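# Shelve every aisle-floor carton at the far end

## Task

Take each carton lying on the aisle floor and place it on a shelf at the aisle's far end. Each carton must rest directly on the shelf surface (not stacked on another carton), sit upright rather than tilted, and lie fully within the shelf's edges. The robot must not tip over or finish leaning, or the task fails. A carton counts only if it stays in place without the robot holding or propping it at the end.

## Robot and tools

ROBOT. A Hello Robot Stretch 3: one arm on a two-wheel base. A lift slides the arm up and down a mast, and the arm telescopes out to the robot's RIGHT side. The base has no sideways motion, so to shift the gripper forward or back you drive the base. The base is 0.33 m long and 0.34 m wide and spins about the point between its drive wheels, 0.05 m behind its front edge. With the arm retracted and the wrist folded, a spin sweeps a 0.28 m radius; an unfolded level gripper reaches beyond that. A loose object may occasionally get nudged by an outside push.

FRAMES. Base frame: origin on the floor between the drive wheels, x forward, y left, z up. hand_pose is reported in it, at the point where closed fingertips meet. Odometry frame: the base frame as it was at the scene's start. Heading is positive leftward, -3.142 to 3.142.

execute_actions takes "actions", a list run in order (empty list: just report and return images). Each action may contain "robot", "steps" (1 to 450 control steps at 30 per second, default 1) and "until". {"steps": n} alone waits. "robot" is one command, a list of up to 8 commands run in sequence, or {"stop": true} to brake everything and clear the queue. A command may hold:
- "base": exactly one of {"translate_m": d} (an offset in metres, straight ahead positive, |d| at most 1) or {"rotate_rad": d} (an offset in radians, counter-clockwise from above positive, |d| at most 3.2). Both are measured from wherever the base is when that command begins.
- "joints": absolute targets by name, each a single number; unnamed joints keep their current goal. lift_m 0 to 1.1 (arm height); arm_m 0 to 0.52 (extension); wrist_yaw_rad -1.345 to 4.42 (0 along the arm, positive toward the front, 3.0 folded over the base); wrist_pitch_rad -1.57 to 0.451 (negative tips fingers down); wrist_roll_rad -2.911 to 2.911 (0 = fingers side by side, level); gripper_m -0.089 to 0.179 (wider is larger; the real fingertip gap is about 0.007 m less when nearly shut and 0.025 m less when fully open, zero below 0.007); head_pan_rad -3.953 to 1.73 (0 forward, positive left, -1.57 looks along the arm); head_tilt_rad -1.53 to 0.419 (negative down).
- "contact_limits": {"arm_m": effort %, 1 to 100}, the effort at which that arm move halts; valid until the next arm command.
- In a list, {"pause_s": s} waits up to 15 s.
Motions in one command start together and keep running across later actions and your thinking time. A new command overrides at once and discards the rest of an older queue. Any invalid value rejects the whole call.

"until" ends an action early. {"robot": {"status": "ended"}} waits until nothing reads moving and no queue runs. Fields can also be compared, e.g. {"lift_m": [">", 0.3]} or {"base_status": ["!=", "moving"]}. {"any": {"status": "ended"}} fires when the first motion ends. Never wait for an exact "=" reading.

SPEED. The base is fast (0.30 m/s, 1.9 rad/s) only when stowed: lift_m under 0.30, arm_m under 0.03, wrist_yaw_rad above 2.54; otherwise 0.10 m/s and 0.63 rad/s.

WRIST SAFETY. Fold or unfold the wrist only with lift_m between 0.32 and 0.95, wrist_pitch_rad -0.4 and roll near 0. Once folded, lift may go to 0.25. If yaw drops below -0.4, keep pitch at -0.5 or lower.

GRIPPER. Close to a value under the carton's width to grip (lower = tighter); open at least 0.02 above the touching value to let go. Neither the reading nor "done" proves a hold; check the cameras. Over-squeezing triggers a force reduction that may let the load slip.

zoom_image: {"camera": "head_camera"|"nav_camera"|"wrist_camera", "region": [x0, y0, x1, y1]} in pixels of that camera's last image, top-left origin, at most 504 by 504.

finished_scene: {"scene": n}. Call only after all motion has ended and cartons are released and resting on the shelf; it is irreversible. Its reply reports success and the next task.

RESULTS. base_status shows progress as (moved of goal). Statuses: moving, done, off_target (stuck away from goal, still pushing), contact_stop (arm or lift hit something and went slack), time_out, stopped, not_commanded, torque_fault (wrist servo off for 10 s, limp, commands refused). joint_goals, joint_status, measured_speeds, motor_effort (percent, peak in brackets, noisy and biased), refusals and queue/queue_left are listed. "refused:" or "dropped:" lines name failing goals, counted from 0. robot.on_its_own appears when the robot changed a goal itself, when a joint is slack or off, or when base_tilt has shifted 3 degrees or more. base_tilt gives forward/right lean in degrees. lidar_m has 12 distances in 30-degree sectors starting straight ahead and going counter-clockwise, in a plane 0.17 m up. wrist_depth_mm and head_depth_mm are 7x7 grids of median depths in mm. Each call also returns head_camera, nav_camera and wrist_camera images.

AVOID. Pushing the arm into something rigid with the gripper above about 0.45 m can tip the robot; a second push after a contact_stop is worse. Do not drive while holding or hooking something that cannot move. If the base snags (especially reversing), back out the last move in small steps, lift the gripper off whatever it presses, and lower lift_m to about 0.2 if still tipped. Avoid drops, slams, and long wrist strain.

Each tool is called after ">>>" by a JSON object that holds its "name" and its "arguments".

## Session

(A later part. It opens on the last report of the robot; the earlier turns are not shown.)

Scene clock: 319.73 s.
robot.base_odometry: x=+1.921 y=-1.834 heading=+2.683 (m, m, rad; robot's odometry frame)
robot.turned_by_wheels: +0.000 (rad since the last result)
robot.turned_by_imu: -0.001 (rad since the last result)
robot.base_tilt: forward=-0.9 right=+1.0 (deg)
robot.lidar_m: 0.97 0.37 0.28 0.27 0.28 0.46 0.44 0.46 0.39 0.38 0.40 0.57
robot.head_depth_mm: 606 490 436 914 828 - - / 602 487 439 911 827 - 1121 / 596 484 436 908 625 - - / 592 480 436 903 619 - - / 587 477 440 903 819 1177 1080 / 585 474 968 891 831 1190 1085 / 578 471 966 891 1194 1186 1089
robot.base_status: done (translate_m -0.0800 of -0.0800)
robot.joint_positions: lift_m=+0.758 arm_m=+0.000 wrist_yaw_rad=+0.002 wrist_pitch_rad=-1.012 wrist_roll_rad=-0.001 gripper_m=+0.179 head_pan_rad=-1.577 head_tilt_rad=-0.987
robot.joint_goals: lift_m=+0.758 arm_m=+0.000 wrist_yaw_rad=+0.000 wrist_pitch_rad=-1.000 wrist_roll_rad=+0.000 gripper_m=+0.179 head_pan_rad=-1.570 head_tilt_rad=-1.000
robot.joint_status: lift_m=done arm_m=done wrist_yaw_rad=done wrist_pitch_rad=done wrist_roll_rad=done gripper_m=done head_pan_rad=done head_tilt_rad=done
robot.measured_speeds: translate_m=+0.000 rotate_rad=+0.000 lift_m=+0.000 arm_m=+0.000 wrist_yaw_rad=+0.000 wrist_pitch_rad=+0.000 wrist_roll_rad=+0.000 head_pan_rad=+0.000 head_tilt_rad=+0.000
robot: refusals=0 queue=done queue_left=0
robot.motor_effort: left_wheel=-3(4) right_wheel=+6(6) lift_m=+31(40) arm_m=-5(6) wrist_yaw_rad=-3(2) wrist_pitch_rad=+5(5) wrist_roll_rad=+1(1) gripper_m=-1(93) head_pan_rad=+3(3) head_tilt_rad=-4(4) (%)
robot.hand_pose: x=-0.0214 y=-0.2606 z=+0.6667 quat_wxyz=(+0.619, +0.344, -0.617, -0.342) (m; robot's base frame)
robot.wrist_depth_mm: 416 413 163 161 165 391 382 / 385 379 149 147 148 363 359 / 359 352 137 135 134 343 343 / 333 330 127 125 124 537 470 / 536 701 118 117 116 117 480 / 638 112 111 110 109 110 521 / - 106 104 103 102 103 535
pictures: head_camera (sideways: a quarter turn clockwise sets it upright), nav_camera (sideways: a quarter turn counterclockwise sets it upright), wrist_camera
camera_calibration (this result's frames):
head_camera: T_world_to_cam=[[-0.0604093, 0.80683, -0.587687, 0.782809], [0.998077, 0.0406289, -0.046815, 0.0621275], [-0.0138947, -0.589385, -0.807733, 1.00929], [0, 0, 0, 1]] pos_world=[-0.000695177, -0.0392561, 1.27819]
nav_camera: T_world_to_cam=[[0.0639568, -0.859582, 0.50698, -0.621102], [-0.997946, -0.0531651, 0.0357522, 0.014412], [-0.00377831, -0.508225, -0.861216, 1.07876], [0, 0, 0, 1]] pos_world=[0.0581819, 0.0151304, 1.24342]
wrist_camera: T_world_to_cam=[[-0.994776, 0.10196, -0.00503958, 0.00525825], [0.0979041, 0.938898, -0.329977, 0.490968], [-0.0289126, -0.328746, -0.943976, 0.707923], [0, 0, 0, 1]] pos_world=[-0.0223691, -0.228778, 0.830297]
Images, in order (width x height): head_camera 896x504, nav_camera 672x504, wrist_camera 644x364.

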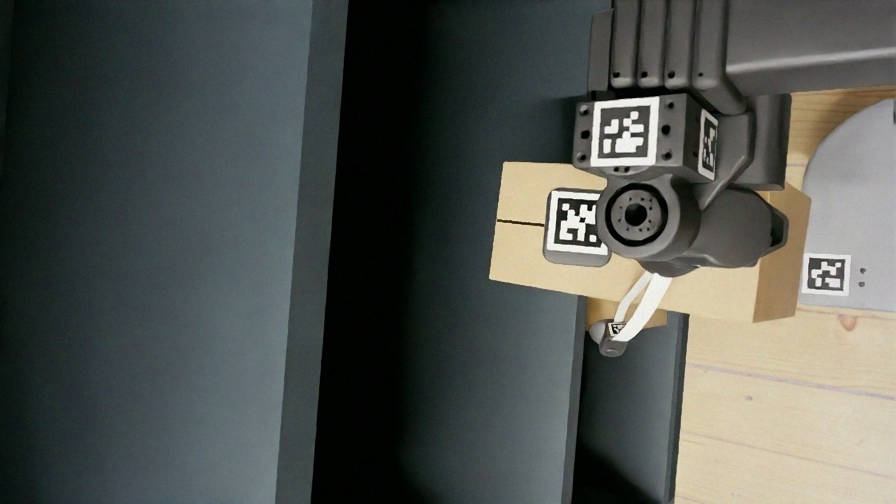

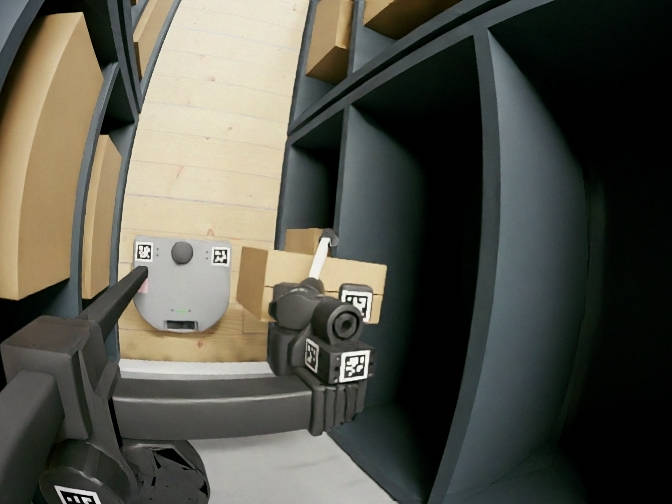

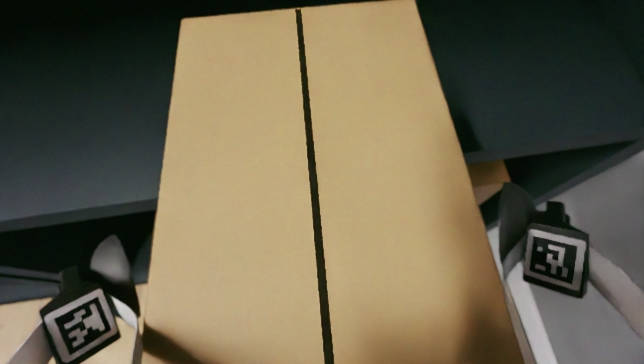

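>>> {"name": "execute_actions", "arguments": {"actions": [{"robot":[{"joints":{"gripper_m":0.06}},{"pause_s":0.7},{"joints":{"lift_m":0.78}},{"joints":{"arm_m":0.18}},{"joints":{"lift_m":0.76}},{"joints":{"gripper_m":0.179}},{"joints":{"lift_m":0.80}},{"joints":{"arm_m":0.0}}],"steps":450,"until":{"robot":{"status":"ended"}}}]}}

Scene clock: 333.27 s.
robot.base_odometry: x=+1.921 y=-1.834 heading=+2.683 (m, m, rad; robot's odometry frame)
robot.turned_by_wheels: +0.000 (rad since the last result)
robot.turned_by_imu: -0.001 (rad since the last result)
robot.base_tilt: forward=-0.9 right=+0.9 (deg)
robot.lidar_m: 0.98 0.37 0.28 0.27 0.28 0.46 0.44 0.46 0.39 0.38 0.40 0.57
robot.head_depth_mm: 609 492 436 916 842 - - / 603 487 439 912 - - 1121 / 599 482 436 908 - - 539 / 593 481 437 904 565 476 523 / 586 478 441 894 818 1095 1065 / 583 473 972 895 831 1184 1093 / 578 471 964 896 1187 1186 1089
robot.base_status: done (translate_m -0.0800 of -0.0800)
robot.joint_positions: lift_m=+0.800 arm_m=+0.000 wrist_yaw_rad=+0.002 wrist_pitch_rad=-1.012 wrist_roll_rad=-0.001 gripper_m=+0.179 head_pan_rad=-1.577 head_tilt_rad=-0.987
robot.joint_goals: lift_m=+0.800 arm_m=+0.000 wrist_yaw_rad=+0.000 wrist_pitch_rad=-1.000 wrist_roll_rad=+0.000 gripper_m=+0.179 head_pan_rad=-1.570 head_tilt_rad=-1.000
robot.joint_status: lift_m=done arm_m=done wrist_yaw_rad=done wrist_pitch_rad=done wrist_roll_rad=done gripper_m=done head_pan_rad=done head_tilt_rad=done
robot.measured_speeds: translate_m=+0.000 rotate_rad=+0.000 lift_m=+0.000 arm_m=+0.000 wrist_yaw_rad=+0.000 wrist_pitch_rad=+0.000 wrist_roll_rad=+0.000 head_pan_rad=+0.000 head_tilt_rad=+0.000
robot: refusals=0 queue=done queue_left=0
robot.motor_effort: left_wheel=-4(4) right_wheel=+6(6) lift_m=+38(41) arm_m=-5(6) wrist_yaw_rad=-2(2) wrist_pitch_rad=+5(5) wrist_roll_rad=+1(1) gripper_m=+1(100) head_pan_rad=+3(2) head_tilt_rad=-4(4) (%)
robot.hand_pose: x=-0.0214 y=-0.2606 z=+0.7084 quat_wxyz=(+0.619, +0.344, -0.617, -0.342) (m; robot's base frame)
robot.wrist_depth_mm: 476 470 463 456 450 444 401 / 437 434 176 170 177 414 398 / 408 404 154 151 150 387 383 / 382 375 138 135 133 556 465 / 377 373 124 122 121 124 481 / 618 118 113 111 110 112 531 / - 107 104 103 101 102 537
pictures: head_camera (sideways: a quarter turn clockwise sets it upright), nav_camera (sideways: a quarter turn counterclockwise sets it upright), wrist_camera
camera_calibration (this result's frames):
head_camera: T_world_to_cam=[[-0.0604157, 0.806871, -0.58763, 0.782736], [0.998077, 0.0406403, -0.0468117, 0.0621232], [-0.0138895, -0.589328, -0.807774, 1.00935], [0, 0, 0, 1]] pos_world=[-0.000694844, -0.0392545, 1.27819]
nav_camera: T_world_to_cam=[[0.0639636, -0.859617, 0.50692, -0.621024], [-0.997945, -0.0531758, 0.035748, 0.0144174], [-0.00377377, -0.508165, -0.861252, 1.07881], [0, 0, 0, 1]] pos_world=[0.0581818, 0.0151349, 1.24342]
wrist_camera: T_world_to_cam=[[-0.99474, 0.102309, -0.00503989, 0.00551998], [0.0982345, 0.938864, -0.329976, 0.504728], [-0.0290279, -0.328736, -0.943976, 0.747289], [0, 0, 0, 1]] pos_world=[-0.0223985, -0.228775, 0.871999]
Images, in order (width x height): head_camera 896x504, nav_camera 672x504, wrist_camera 644x364.

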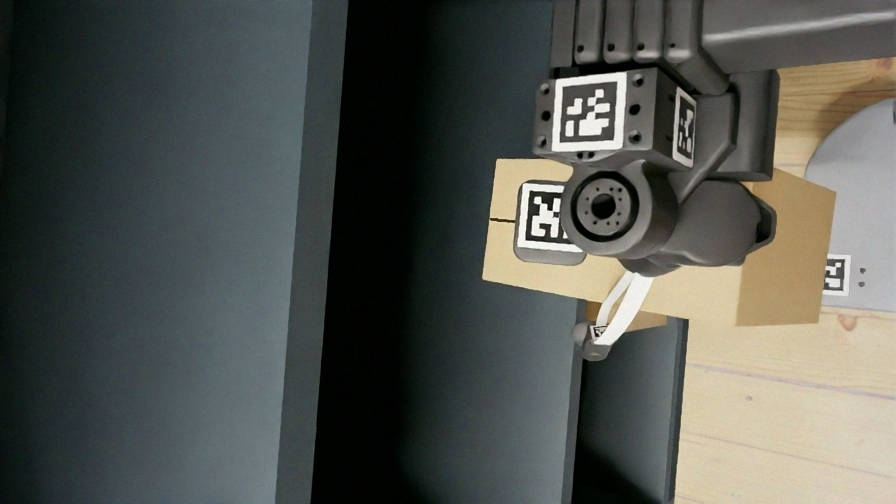

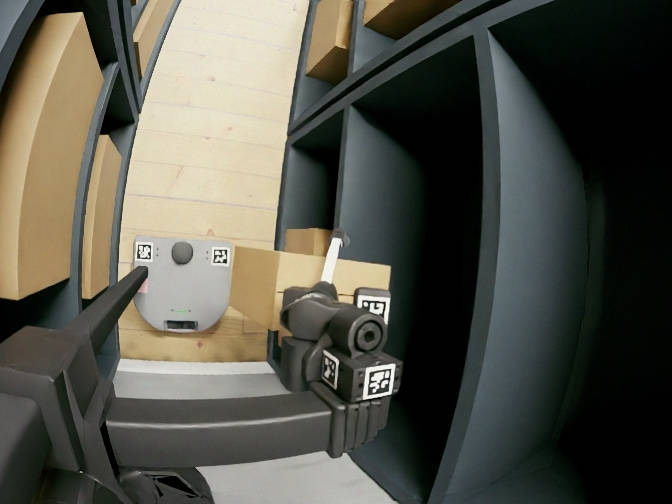

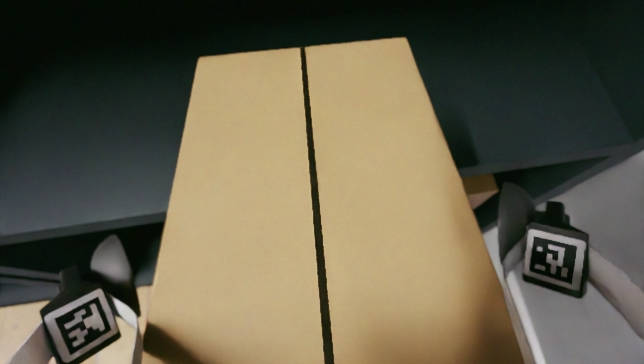

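>>> {"name": "execute_actions", "arguments": {"actions": [{"robot":[{"joints":{"gripper_m":0.06}},{"pause_s":0.7},{"joints":{"lift_m":0.82}},{"joints":{"arm_m":0.18}},{"joints":{"lift_m":0.76}},{"joints":{"gripper_m":0.179}},{"pause_s":0.5}],"steps":450,"until":{"robot":{"status":"ended"}}}]}}

Scene clock: 348.37 s.
robot.base_odometry: x=+1.921 y=-1.834 heading=+2.683 (m, m, rad; robot's odometry frame)
robot.turned_by_wheels: +0.000 (rad since the last result)
robot.turned_by_imu: -0.001 (rad since the last result)
robot.base_tilt: forward=-0.8 right=+0.9 (deg)
robot.lidar_m: 0.22 0.37 0.28 0.27 0.28 0.46 0.44 0.46 0.39 0.38 0.23 0.21
robot.head_depth_mm: 608 489 435 933 - - - / 603 487 427 - 822 1172 1120 / 599 483 427 - 829 1171 1133 / 592 480 434 919 838 1178 1138 / 588 475 441 896 835 1181 1099 / 581 473 965 894 831 1165 987 / 578 470 967 892 1193 1185 946
robot.base_status: done (translate_m -0.0800 of -0.0800)
robot.joint_positions: lift_m=+0.760 arm_m=+0.180 wrist_yaw_rad=+0.001 wrist_pitch_rad=-1.011 wrist_roll_rad=-0.002 gripper_m=+0.179 head_pan_rad=-1.577 head_tilt_rad=-0.988
robot.joint_goals: lift_m=+0.760 arm_m=+0.180 wrist_yaw_rad=+0.000 wrist_pitch_rad=-1.000 wrist_roll_rad=+0.000 gripper_m=+0.179 head_pan_rad=-1.570 head_tilt_rad=-1.000
robot.joint_status: lift_m=done arm_m=done wrist_yaw_rad=done wrist_pitch_rad=done wrist_roll_rad=done gripper_m=done head_pan_rad=done head_tilt_rad=done
robot.measured_speeds: translate_m=+0.000 rotate_rad=+0.000 lift_m=+0.000 arm_m=+0.000 wrist_yaw_rad=+0.000 wrist_pitch_rad=+0.000 wrist_roll_rad=+0.000 head_pan_rad=+0.000 head_tilt_rad=+0.000
robot: refusals=0 queue=done queue_left=0
robot.motor_effort: left_wheel=-4(4) right_wheel=+6(7) lift_m=+29(40) arm_m=+4(5) wrist_yaw_rad=-1(2) wrist_pitch_rad=+4(5) wrist_roll_rad=+1(1) gripper_m=+0(100) head_pan_rad=+2(3) head_tilt_rad=-4(4) (%)
robot.hand_pose: x=-0.0215 y=-0.4403 z=+0.6690 quat_wxyz=(+0.620, +0.343, -0.618, -0.342) (m; robot's base frame)
robot.wrist_depth_mm: 413 412 405 407 398 395 383 / 388 383 377 373 371 367 361 / 360 355 352 349 345 343 339 / 336 336 332 328 324 320 317 / 316 314 310 307 306 303 301 / 300 294 293 291 288 284 280 / - 277 277 276 273 274 468
pictures: head_camera (sideways: a quarter turn clockwise sets it upright), nav_camera (sideways: a quarter turn counterclockwise sets it upright), wrist_camera
camera_calibration (this result's frames):
head_camera: T_world_to_cam=[[-0.0606254, 0.806989, -0.587446, 0.782497], [0.998066, 0.0409113, -0.0468011, 0.0621094], [-0.0137348, -0.589148, -0.807909, 1.00952], [0, 0, 0, 1]] pos_world=[-0.000684574, -0.0392509, 1.27818]
nav_camera: T_world_to_cam=[[0.0641872, -0.859716, 0.506724, -0.62077], [-0.997931, -0.0534442, 0.0357345, 0.0144349], [-0.0036401, -0.507969, -0.861368, 1.07896], [0, 0, 0, 1]] pos_world=[0.058178, 0.0151618, 1.24342]
wrist_camera: T_world_to_cam=[[-0.994687, 0.102823, -0.00498784, 0.0237987], [0.0986517, 0.938249, -0.331598, 0.661276], [-0.0294161, -0.330328, -0.943408, 0.649873], [0, 0, 0, 1]] pos_world=[-0.0224471, -0.408217, 0.832491]
Images, in order (width x height): head_camera 896x504, nav_camera 672x504, wrist_camera 644x364.

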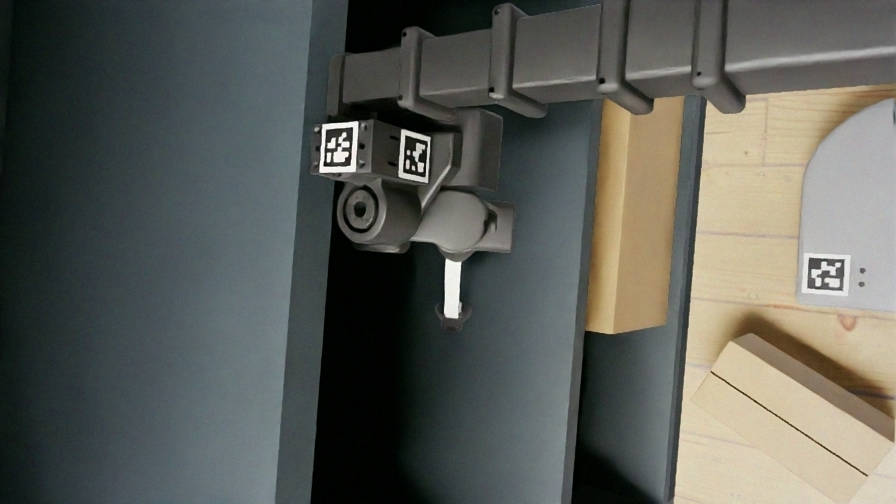

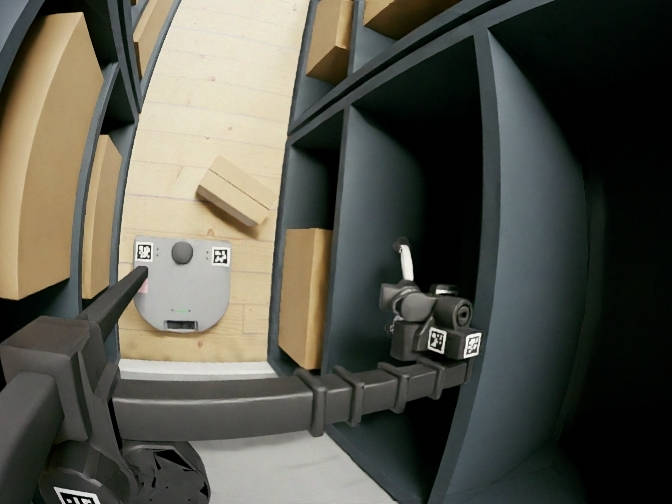

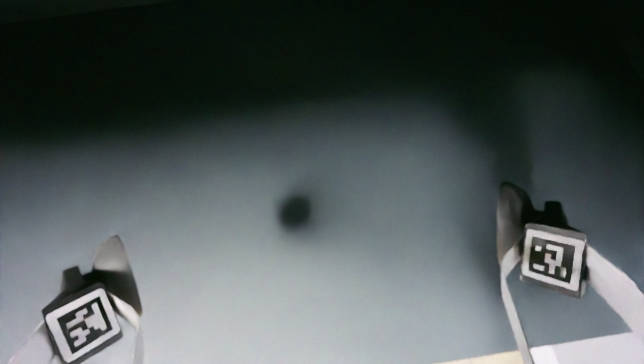

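>>> {"name": "execute_actions", "arguments": {"actions": [{"robot":[{"joints":{"lift_m":0.8}},{"joints":{"arm_m":0.0}},{"joints":{"lift_m":0.45,"wrist_yaw_rad":1.81,"head_tilt_rad":-1.3},"base":{"rotate_rad":0.84}},{"joints":{"arm_m":0.13}},{"joints":{"lift_m":0.33}}],"steps":450,"until":{"robot":{"status":"ended"}}}]}}

Scene clock: 367.27 s.
robot.base_odometry: x=+1.921 y=-1.834 heading=-2.760 (m, m, rad; robot's odometry frame)
robot.turned_by_wheels: +0.840 (rad since the last result)
robot.turned_by_imu: +0.837 (rad since the last result)
robot.base_tilt: forward=-0.8 right=+1.0 (deg)
robot.lidar_m: 0.30 0.27 0.27 0.46 0.44 0.45 0.42 0.38 0.25 0.21 0.22 0.51
robot.head_depth_mm: 859 884 825 786 1016 1179 1018 / 765 882 826 1094 1225 - - / 679 859 845 1276 - - - / 644 828 1161 1344 1140 - 1107 / 915 1209 1385 1339 1227 1166 1102 / 957 1421 1411 1319 1243 1172 921 / 1378 1497 1403 1323 1240 993 666
robot.base_status: done (rotate_rad +0.8398 of +0.8400)
robot.joint_positions: lift_m=+0.330 arm_m=+0.130 wrist_yaw_rad=+1.808 wrist_pitch_rad=-1.010 wrist_roll_rad=-0.002 gripper_m=+0.179 head_pan_rad=-1.577 head_tilt_rad=-1.284
robot.joint_goals: lift_m=+0.330 arm_m=+0.130 wrist_yaw_rad=+1.810 wrist_pitch_rad=-1.000 wrist_roll_rad=+0.000 gripper_m=+0.179 head_pan_rad=-1.570 head_tilt_rad=-1.300
robot.joint_status: lift_m=done arm_m=done wrist_yaw_rad=done wrist_pitch_rad=done wrist_roll_rad=done gripper_m=done head_pan_rad=done head_tilt_rad=done
robot.measured_speeds: translate_m=+0.000 rotate_rad=+0.000 lift_m=+0.000 arm_m=+0.000 wrist_yaw_rad=+0.000 wrist_pitch_rad=+0.000 wrist_roll_rad=+0.000 head_pan_rad=+0.000 head_tilt_rad=+0.000
robot: refusals=0 queue=done queue_left=0
robot.motor_effort: left_wheel=-4(10) right_wheel=+6(11) lift_m=+29(40) arm_m=+5(4) wrist_yaw_rad=+2(3) wrist_pitch_rad=+4(4) wrist_roll_rad=+1(1) gripper_m=+1(1) head_pan_rad=+2(2) head_tilt_rad=-5(18) (%)
robot.hand_pose: x=+0.0913 y=-0.2477 z=+0.2390 quat_wxyz=(+0.652, +0.697, -0.113, +0.275) (m; robot's base frame)
robot.wrist_depth_mm: 341 394 459 524 537 533 527 / 377 426 498 508 495 496 486 / 408 471 476 466 465 459 455 / 441 448 444 440 434 431 428 / 425 420 411 231 235 403 407 / 405 396 388 218 219 386 374 / - - 207 205 205 364 358
pictures: head_camera (sideways: a quarter turn clockwise sets it upright), nav_camera (sideways: a quarter turn counterclockwise sets it upright), wrist_camera
camera_calibration (this result's frames):
head_camera: T_world_to_cam=[[-0.0598482, 0.943431, -0.326124, 0.442103], [0.998132, 0.052555, -0.0311365, 0.0417004], [-0.0122357, -0.327378, -0.944814, 1.18741], [0, 0, 0, 1]] pos_world=[-0.000634693, -0.0305531, 1.26736]
nav_camera: T_world_to_cam=[[0.0635582, -0.970272, 0.233524, -0.264947], [-0.997976, -0.0613076, 0.0168913, 0.0389772], [-0.00207231, -0.234125, -0.972204, 1.22289], [0, 0, 0, 1]] pos_world=[0.0582721, 0.0316276, 1.25011]
wrist_camera: T_world_to_cam=[[0.132519, -0.991168, -0.00502735, -0.259792], [-0.935194, -0.123352, -0.331957, 0.158304], [0.328405, 0.0486923, -0.943281, 0.372415], [0, 0, 0, 1]] pos_world=[0.0601696, -0.256104, 0.402536]
Images, in order (width x height): head_camera 896x504, nav_camera 672x504, wrist_camera 644x364.

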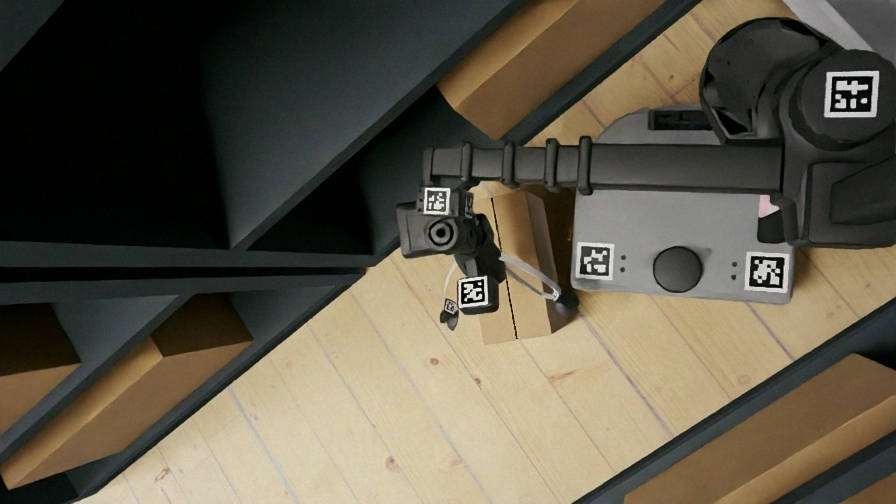

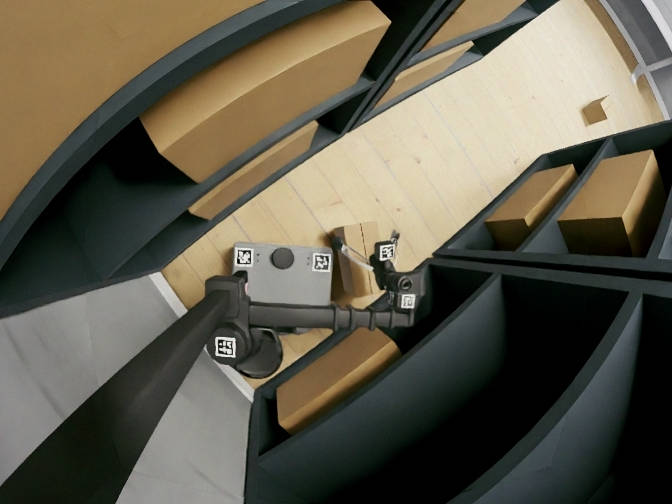

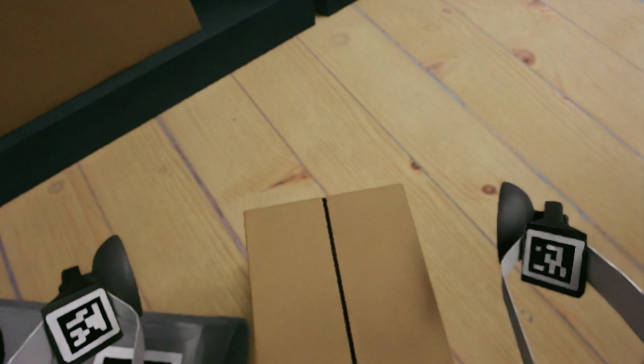

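>>> {"name": "execute_actions", "arguments": {"actions": [{"robot":[{"base":{"translate_m":-0.06}},{"joints":{"lift_m":0.225}},{"joints":{"gripper_m":0.06}},{"pause_s":0.7},{"joints":{"lift_m":0.45}}],"steps":450,"until":{"robot":{"status":"ended"}}}]}}

Scene clock: 372.63 s.
robot.base_odometry: x=+1.977 y=-1.812 heading=-2.761 (m, m, rad; robot's odometry frame)
robot.turned_by_wheels: +0.000 (rad since the last result)
robot.turned_by_imu: +0.000 (rad since the last result)
robot.base_tilt: forward=-0.8 right=+1.0 (deg)
robot.lidar_m: 0.35 0.31 0.31 0.45 0.40 0.40 0.37 0.33 0.34 0.22 0.22 0.26
robot.head_depth_mm: 373 884 826 772 920 1161 1005 / 815 882 826 797 1164 - 1029 / 742 875 833 1264 - - - / 671 853 1153 1283 1170 - 1109 / 657 874 1352 1336 1214 1176 1109 / 920 1266 1414 1314 1239 1169 1039 / 1202 1497 1400 1314 1234 1098 831
robot.base_status: done (translate_m -0.0600 of -0.0600)
robot.joint_positions: lift_m=+0.227 arm_m=+0.130 wrist_yaw_rad=+1.797 wrist_pitch_rad=-0.989 wrist_roll_rad=-0.014 gripper_m=+0.179 head_pan_rad=-1.576 head_tilt_rad=-1.284
robot.joint_goals: lift_m=+0.227 arm_m=+0.130 wrist_yaw_rad=+1.810 wrist_pitch_rad=-1.000 wrist_roll_rad=+0.000 gripper_m=+0.179 head_pan_rad=-1.570 head_tilt_rad=-1.300
robot.joint_status: lift_m=contact_stop arm_m=done wrist_yaw_rad=done wrist_pitch_rad=done wrist_roll_rad=done gripper_m=done head_pan_rad=done head_tilt_rad=done
robot.measured_speeds: translate_m=+0.000 rotate_rad=-0.001 lift_m=+0.003 arm_m=+0.001 wrist_yaw_rad=-0.040 wrist_pitch_rad=+0.048 wrist_roll_rad=-0.024 head_pan_rad=+0.000 head_tilt_rad=+0.000
robot: refusals=0 queue=dropped queue_left=0
robot.on_its_own: lift_m is slack since a contact_stop, until your next command for it
robot.motor_effort: left_wheel=-5(9) right_wheel=+11(11) lift_m=+27(29) arm_m=+1(5) wrist_yaw_rad=+12(12) wrist_pitch_rad=-6(7) wrist_roll_rad=+7(8) gripper_m=+1(1) head_pan_rad=+2(3) head_tilt_rad=-5(5) (%)
robot.hand_pose: x=+0.0962 y=-0.2480 z=+0.1387 quat_wxyz=(+0.651, +0.694, -0.120, +0.283) (m; robot's base frame)
robot.wrist_depth_mm: 361 411 423 421 420 413 407 / 386 394 162 160 160 383 378 / 366 365 150 148 147 350 352 / 342 339 140 138 137 329 326 / 319 317 131 130 129 128 312 / 305 298 123 122 121 121 286 / - - 116 115 114 114 273
pictures: head_camera (sideways: a quarter turn clockwise sets it upright), nav_camera (sideways: a quarter turn counterclockwise sets it upright), wrist_camera
dropped: robot: command 1 of its queue: lift_m: contact_stop
camera_calibration (this result's frames):
head_camera: T_world_to_cam=[[-0.0599079, 0.943439, -0.326088, 0.442056], [0.998129, 0.0526195, -0.0311343, 0.0416975], [-0.0122147, -0.327343, -0.944827, 1.18742], [0, 0, 0, 1]] pos_world=[-0.000632748, -0.0305522, 1.26736]
nav_camera: T_world_to_cam=[[0.0636196, -0.970276, 0.233487, -0.264899], [-0.997972, -0.0613715, 0.0168887, 0.0389806], [-0.00205725, -0.234088, -0.972213, 1.2229], [0, 0, 0, 1]] pos_world=[0.0582701, 0.0316329, 1.25011]
wrist_camera: T_world_to_cam=[[0.132318, -0.991207, -0.000631157, -0.26188], [-0.927762, -0.123624, -0.3521, 0.131591], [0.348926, 0.0471746, -0.935962, 0.272831], [0, 0, 0, 1]] pos_world=[0.0615389, -0.25618, 0.301527]
Images, in order (width x height): head_camera 896x504, nav_camera 672x504, wrist_camera 644x364.

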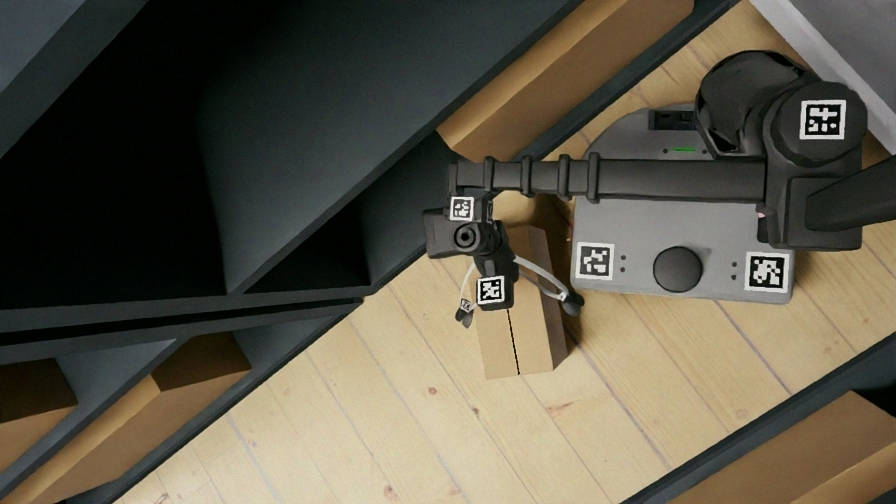

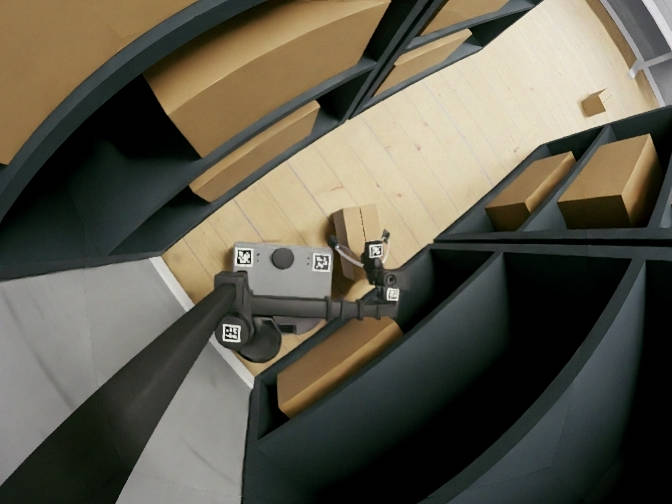

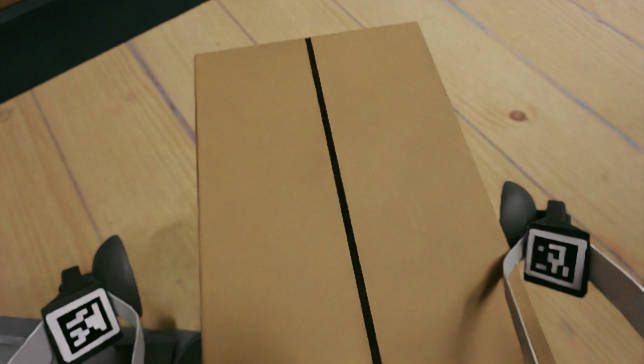

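>>> {"name": "execute_actions", "arguments": {"actions": [{"robot":[{"joints":{"lift_m":0.235,"arm_m":0.15}},{"joints":{"gripper_m":0.06}},{"pause_s":0.7},{"joints":{"lift_m":0.45}}],"steps":450,"until":{"robot":{"status":"ended"}}}]}}

Scene clock: 380.33 s.
robot.base_odometry: x=+1.977 y=-1.812 heading=-2.760 (m, m, rad; robot's odometry frame)
robot.turned_by_wheels: +0.000 (rad since the last result)
robot.turned_by_imu: +0.000 (rad since the last result)
robot.base_tilt: forward=-0.8 right=+1.0 (deg)
robot.lidar_m: 0.35 0.31 0.31 0.45 0.40 0.40 0.37 0.33 0.34 0.58 0.87 0.56
robot.head_depth_mm: 373 885 829 776 923 1136 - / 812 883 823 791 1105 1186 - / 743 871 832 1249 1270 - - / 668 853 1098 911 1260 - 1105 / 663 876 1353 906 1226 1180 1111 / 920 1264 1411 1306 1230 1170 1041 / 1210 1488 1403 1318 1239 1094 827
robot.base_status: done (translate_m -0.0600 of -0.0600)
robot.joint_positions: lift_m=+0.450 arm_m=+0.150 wrist_yaw_rad=+1.813 wrist_pitch_rad=-1.012 wrist_roll_rad=-0.005 gripper_m=+0.078 head_pan_rad=-1.576 head_tilt_rad=-1.284
robot.joint_goals: lift_m=+0.450 arm_m=+0.150 wrist_yaw_rad=+1.810 wrist_pitch_rad=-1.000 wrist_roll_rad=+0.000 gripper_m=+0.076 head_pan_rad=-1.570 head_tilt_rad=-1.300
robot.joint_status: lift_m=done arm_m=done wrist_yaw_rad=done wrist_pitch_rad=done wrist_roll_rad=done gripper_m=off_target head_pan_rad=done head_tilt_rad=done
robot.measured_speeds: translate_m=+0.000 rotate_rad=+0.000 lift_m=+0.000 arm_m=+0.000 wrist_yaw_rad=+0.000 wrist_pitch_rad=+0.000 wrist_roll_rad=+0.000 head_pan_rad=+0.000 head_tilt_rad=+0.000
robot: refusals=0 queue=done queue_left=0
robot.on_its_own: gripper_m is held at +0.076, not at your +0.060, by its stall guard, which is still easing
robot.motor_effort: left_wheel=-4(5) right_wheel=+6(13) lift_m=+38(40) arm_m=+5(6) wrist_yaw_rad=-2(12) wrist_pitch_rad=+5(6) wrist_roll_rad=+2(7) gripper_m=-34(100) head_pan_rad=+3(3) head_tilt_rad=-5(5) (%)
robot.hand_pose: x=+0.0908 y=-0.2671 z=+0.3585 quat_wxyz=(+0.652, +0.697, -0.110, +0.277) (m; robot's base frame)
robot.wrist_depth_mm: 389 452 510 172 683 686 675 / 435 498 162 161 164 636 628 / 495 549 152 152 153 594 591 / 544 578 144 143 143 560 552 / 551 548 136 136 135 531 521 / 517 510 130 129 128 487 430 / - - 124 123 122 433 390
pictures: head_camera (sideways: a quarter turn clockwise sets it upright), nav_camera (sideways: a quarter turn counterclockwise sets it upright), wrist_camera
camera_calibration (this result's frames):
head_camera: T_world_to_cam=[[-0.0599088, 0.943439, -0.326087, 0.442055], [0.998129, 0.0526205, -0.0311343, 0.0416974], [-0.0122144, -0.327342, -0.944827, 1.18742], [0, 0, 0, 1]] pos_world=[-0.000632719, -0.0305522, 1.26736]
nav_camera: T_world_to_cam=[[0.0636206, -0.970277, 0.233486, -0.264898], [-0.997972, -0.0613725, 0.0168886, 0.0389806], [-0.00205702, -0.234087, -0.972213, 1.2229], [0, 0, 0, 1]] pos_world=[0.05827, 0.031633, 1.25011]
wrist_camera: T_world_to_cam=[[0.140385, -0.990092, -0.00330382, -0.279471], [-0.934496, -0.131398, -0.330834, 0.192524], [0.327122, 0.0495314, -0.943683, 0.486688], [0, 0, 0, 1]] pos_world=[0.0599406, -0.275511, 0.52205]
Images, in order (width x height): head_camera 896x504, nav_camera 672x504, wrist_camera 644x364.

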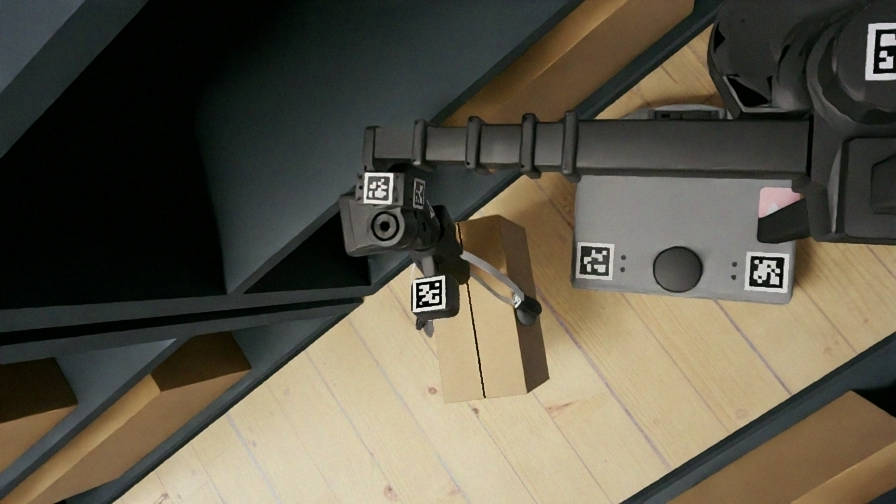

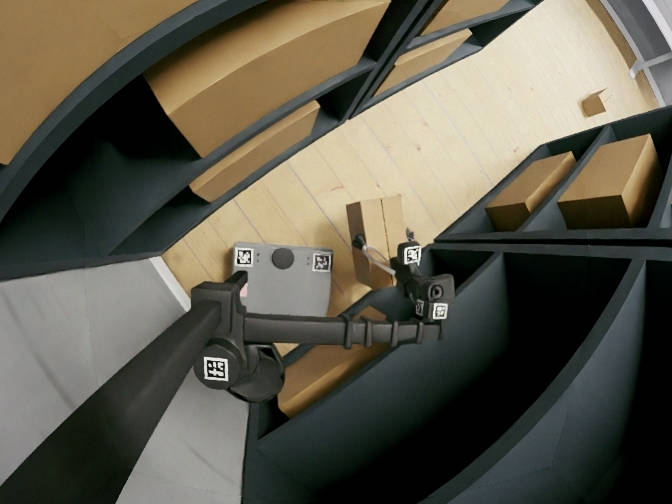

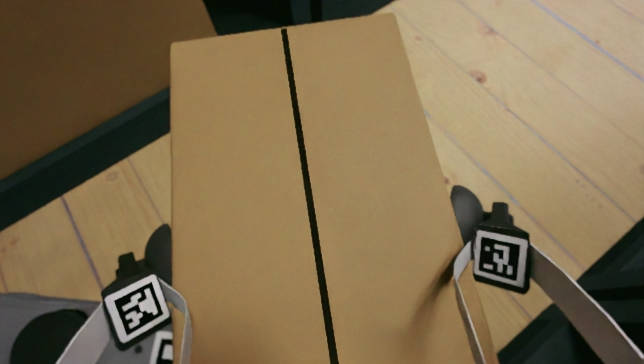

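>>> {"name": "execute_actions", "arguments": {"actions": [{"robot":[{"joints":{"arm_m":0.0,"wrist_yaw_rad":1.57}},{"base":{"rotate_rad":-0.84},"joints":{"lift_m":0.81,"head_tilt_rad":-1.0,"gripper_m":0.05}},{"base":{"translate_m":0.05},"joints":{"wrist_yaw_rad":0}},{"joints":{"arm_m":0.2}},{"joints":{"lift_m":0.77}},{"joints":{"gripper_m":0.179}},{"pause_s":0.5}],"steps":450,"until":{"robot":{"status":"ended"}}},{"steps":200,"until":{"robot":{"status":"ended"}}}]}}

Scene clock: 396.43 s.
robot.base_odometry: x=+1.932 y=-1.789 heading=+2.683 (m, m, rad; robot's odometry frame)
robot.turned_by_wheels: -0.840 (rad since the last result)
robot.turned_by_imu: -0.768 (rad since the last result)
robot.base_tilt: forward=-3.4 right=-2.7 (deg)
robot.lidar_m: 0.88 0.39 0.31 0.30 0.32 0.46 0.46 0.45 0.35 0.35 0.56 0.54
robot.head_depth_mm: 681 541 455 - - - - / 689 543 - 934 841 1131 1131 / 700 542 - 663 816 1173 - / 703 544 480 651 734 1172 - / 703 544 482 959 860 1202 1115 / 701 545 482 957 876 1218 1117 / 705 545 492 958 877 1220 1112
robot.base_status: done (translate_m +0.0500 of +0.0500)
robot.joint_positions: lift_m=+0.790 arm_m=+0.201 wrist_yaw_rad=-0.004 wrist_pitch_rad=-1.014 wrist_roll_rad=-0.003 gripper_m=+0.095 head_pan_rad=-1.575 head_tilt_rad=-0.997
robot.joint_goals: lift_m=+0.789 arm_m=+0.200 wrist_yaw_rad=+0.000 wrist_pitch_rad=-1.000 wrist_roll_rad=+0.000 gripper_m=+0.094 head_pan_rad=-1.570 head_tilt_rad=-1.000
robot.joint_status: lift_m=contact_stop arm_m=done wrist_yaw_rad=done wrist_pitch_rad=done wrist_roll_rad=done gripper_m=off_target head_pan_rad=done head_tilt_rad=done
robot.measured_speeds: translate_m=-0.001 rotate_rad=+0.005 lift_m=+0.025 arm_m=-0.001 wrist_yaw_rad=+0.060 wrist_pitch_rad=+0.000 wrist_roll_rad=+0.000 head_pan_rad=+0.000 head_tilt_rad=+0.000
robot: refusals=0 queue=dropped queue_left=0
robot.on_its_own: base_tilt is 4.5 degrees off its reading at the scene's start (forward=-0.8 right=+1.0); gripper_m is held at +0.094, not at your +0.050, by its stall guard, which is still easing; lift_m is slack since a contact_stop, until your next command for it (your +0.770 is given up)
robot.motor_effort: left_wheel=+7(15) right_wheel=+0(9) lift_m=+2(52) arm_m=-12(38) wrist_yaw_rad=+3(12) wrist_pitch_rad=+6(12) wrist_roll_rad=+2(2) gripper_m=-26(100) head_pan_rad=+2(3) head_tilt_rad=-1(12) (%)
robot.hand_pose: x=-0.0221 y=-0.4608 z=+0.6984 quat_wxyz=(+0.619, +0.343, -0.618, -0.344) (m; robot's base frame)
robot.wrist_depth_mm: 427 436 419 167 442 475 452 / 494 500 158 158 161 452 435 / 485 469 150 149 151 415 407 / 448 430 143 142 142 391 379 / 415 401 136 136 135 364 356 / 383 378 130 129 129 332 333 / 360 343 124 124 123 316 315
pictures: head_camera (sideways: a quarter turn clockwise sets it upright), nav_camera (sideways: a quarter turn counterclockwise sets it upright), wrist_camera
dropped: robot: command 4 of its queue: lift_m: contact_stop
camera_calibration (this result's frames):
head_camera: T_world_to_cam=[[-0.0616246, 0.812358, -0.579894, 0.772664], [0.998015, 0.0426118, -0.046364, 0.0615402], [-0.0129539, -0.5816, -0.813371, 1.01662], [0, 0, 0, 1]] pos_world=[-0.000633795, -0.0390365, 1.27781]
nav_camera: T_world_to_cam=[[0.0652566, -0.864324, 0.498683, -0.610303], [-0.997864, -0.0550407, 0.035181, 0.0151555], [-0.00295996, -0.499914, -0.86607, 1.08506], [0, 0, 0, 1]] pos_world=[0.0581611, 0.0157728, 1.24356]
wrist_camera: T_world_to_cam=[[-0.994263, 0.106887, -0.00394954, 0.0266032], [0.102235, 0.938838, -0.328832, 0.688676], [-0.03144, -0.327349, -0.94438, 0.672837], [0, 0, 0, 1]] pos_world=[-0.0228023, -0.429146, 0.861977]
Images, in order (width x height): head_camera 896x504, nav_camera 672x504, wrist_camera 644x364.

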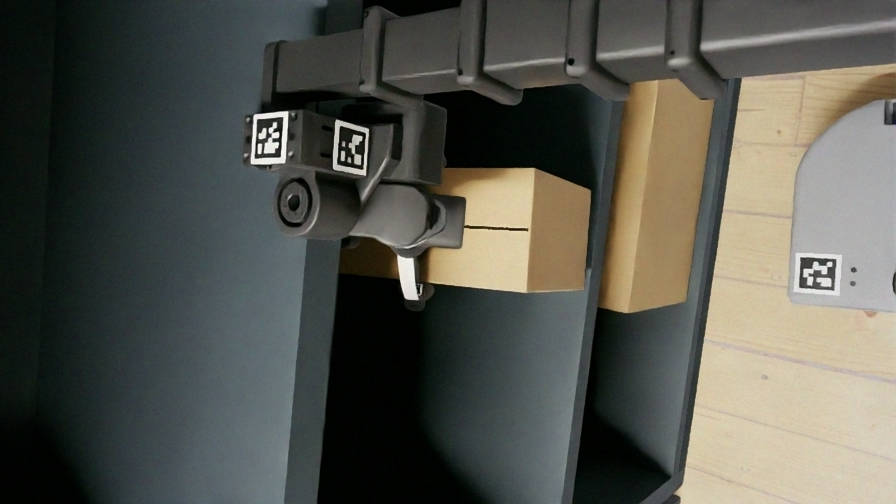

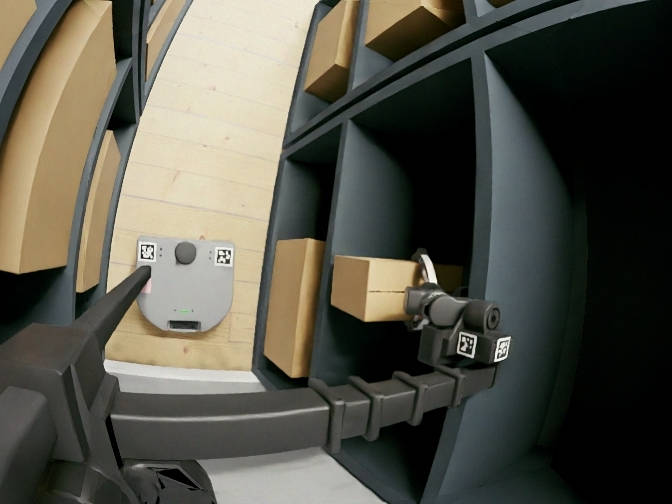

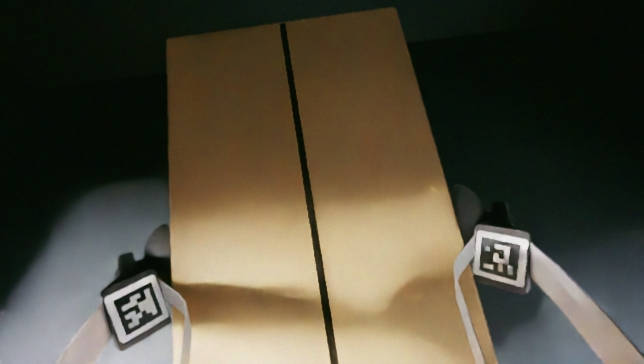

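>>> {"name": "execute_actions", "arguments": {"actions": [{"robot":[{"joints":{"gripper_m":0.179}},{"joints":{"arm_m":0.14,"lift_m":0.79}},{"pause_s":0.5}],"steps":300,"until":{"robot":{"status":"ended"}}}]}}

Scene clock: 401.40 s.
robot.base_odometry: x=+1.932 y=-1.789 heading=+2.683 (m, m, rad; robot's odometry frame)
robot.turned_by_wheels: +0.000 (rad since the last result)
robot.turned_by_imu: -0.094 (rad since the last result)
robot.base_tilt: forward=-0.9 right=+0.9 (deg)
robot.lidar_m: 1.40 0.53 0.32 0.31 0.32 0.47 0.45 0.46 0.35 0.33 0.35 0.54
robot.head_depth_mm: 596 484 426 - - - 1099 / 590 480 - - 812 1147 1118 / 586 476 420 - 796 1150 - / 579 472 408 693 650 1151 - / 577 470 408 868 787 1180 1098 / 571 466 411 889 810 1171 1091 / 566 464 410 885 807 1163 1085
robot.base_status: done (translate_m +0.0500 of +0.0500)
robot.joint_positions: lift_m=+0.819 arm_m=+0.140 wrist_yaw_rad=+0.003 wrist_pitch_rad=-1.008 wrist_roll_rad=-0.003 gripper_m=+0.179 head_pan_rad=-1.575 head_tilt_rad=-0.997
robot.joint_goals: lift_m=+0.819 arm_m=+0.140 wrist_yaw_rad=+0.000 wrist_pitch_rad=-1.000 wrist_roll_rad=+0.000 gripper_m=+0.179 head_pan_rad=-1.570 head_tilt_rad=-1.000
robot.joint_status: lift_m=contact_stop arm_m=done wrist_yaw_rad=done wrist_pitch_rad=done wrist_roll_rad=done gripper_m=done head_pan_rad=done head_tilt_rad=done
robot.measured_speeds: translate_m=+0.000 rotate_rad=-0.001 lift_m=+0.000 arm_m=+0.000 wrist_yaw_rad=+0.000 wrist_pitch_rad=+0.000 wrist_roll_rad=+0.000 head_pan_rad=+0.000 head_tilt_rad=+0.000
robot: refusals=0 queue=dropped queue_left=0
robot.on_its_own: lift_m is slack since a contact_stop, until your next command for it (your +0.790 is given up)
robot.motor_effort: left_wheel=+0(12) right_wheel=-1(10) lift_m=+33(33) arm_m=-5(14) wrist_yaw_rad=-3(5) wrist_pitch_rad=+3(8) wrist_roll_rad=+2(2) gripper_m=+0(100) head_pan_rad=+1(2) head_tilt_rad=-1(1) (%)
robot.hand_pose: x=-0.0213 y=-0.4017 z=+0.7286 quat_wxyz=(+0.621, +0.343, -0.617, -0.340) (m; robot's base frame)
robot.wrist_depth_mm: 424 444 468 479 478 470 397 / 466 456 229 228 445 439 406 / 434 431 213 211 415 412 400 / 408 397 200 198 389 385 381 / 379 378 187 186 364 363 363 / 358 351 177 176 343 341 336 / - 328 168 166 326 330 514
pictures: head_camera (sideways: a quarter turn clockwise sets it upright), nav_camera (sideways: a quarter turn counterclockwise sets it upright), wrist_camera
dropped: robot: command 1 of its queue: lift_m: contact_stop
camera_calibration (this result's frames):
head_camera: T_world_to_cam=[[-0.061741, 0.812241, -0.580046, 0.772863], [0.998009, 0.0427457, -0.0463728, 0.0615517], [-0.0128715, -0.581754, -0.813263, 1.01648], [0, 0, 0, 1]] pos_world=[-0.00062824, -0.0390419, 1.27781]
nav_camera: T_world_to_cam=[[0.0653804, -0.864222, 0.498845, -0.610514], [-0.997856, -0.0551766, 0.0351921, 0.015141], [-0.00288926, -0.500076, -0.865977, 1.08494], [0, 0, 0, 1]] pos_world=[0.0581588, 0.0157693, 1.24355]
wrist_camera: T_world_to_cam=[[-0.995015, 0.0996203, -0.00464927, 0.0188314], [0.0954304, 0.937554, -0.334492, 0.646509], [-0.0289632, -0.333268, -0.942387, 0.717004], [0, 0, 0, 1]] pos_world=[-0.0221923, -0.369059, 0.892035]
Images, in order (width x height): head_camera 896x504, nav_camera 672x504, wrist_camera 644x364.

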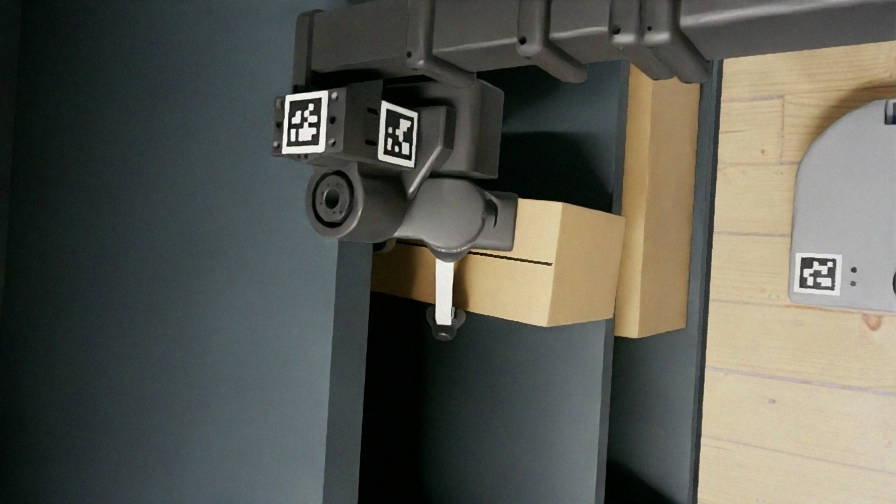

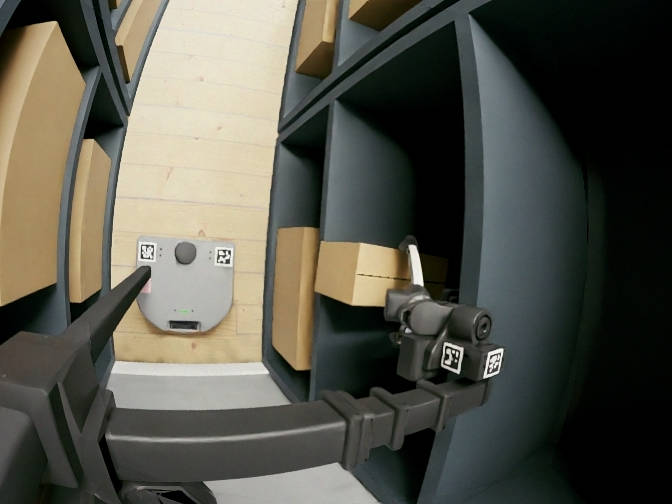

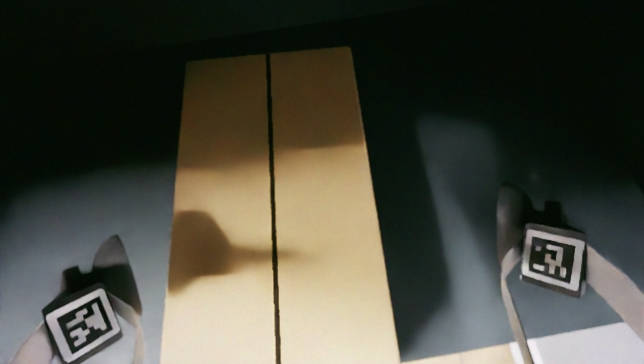

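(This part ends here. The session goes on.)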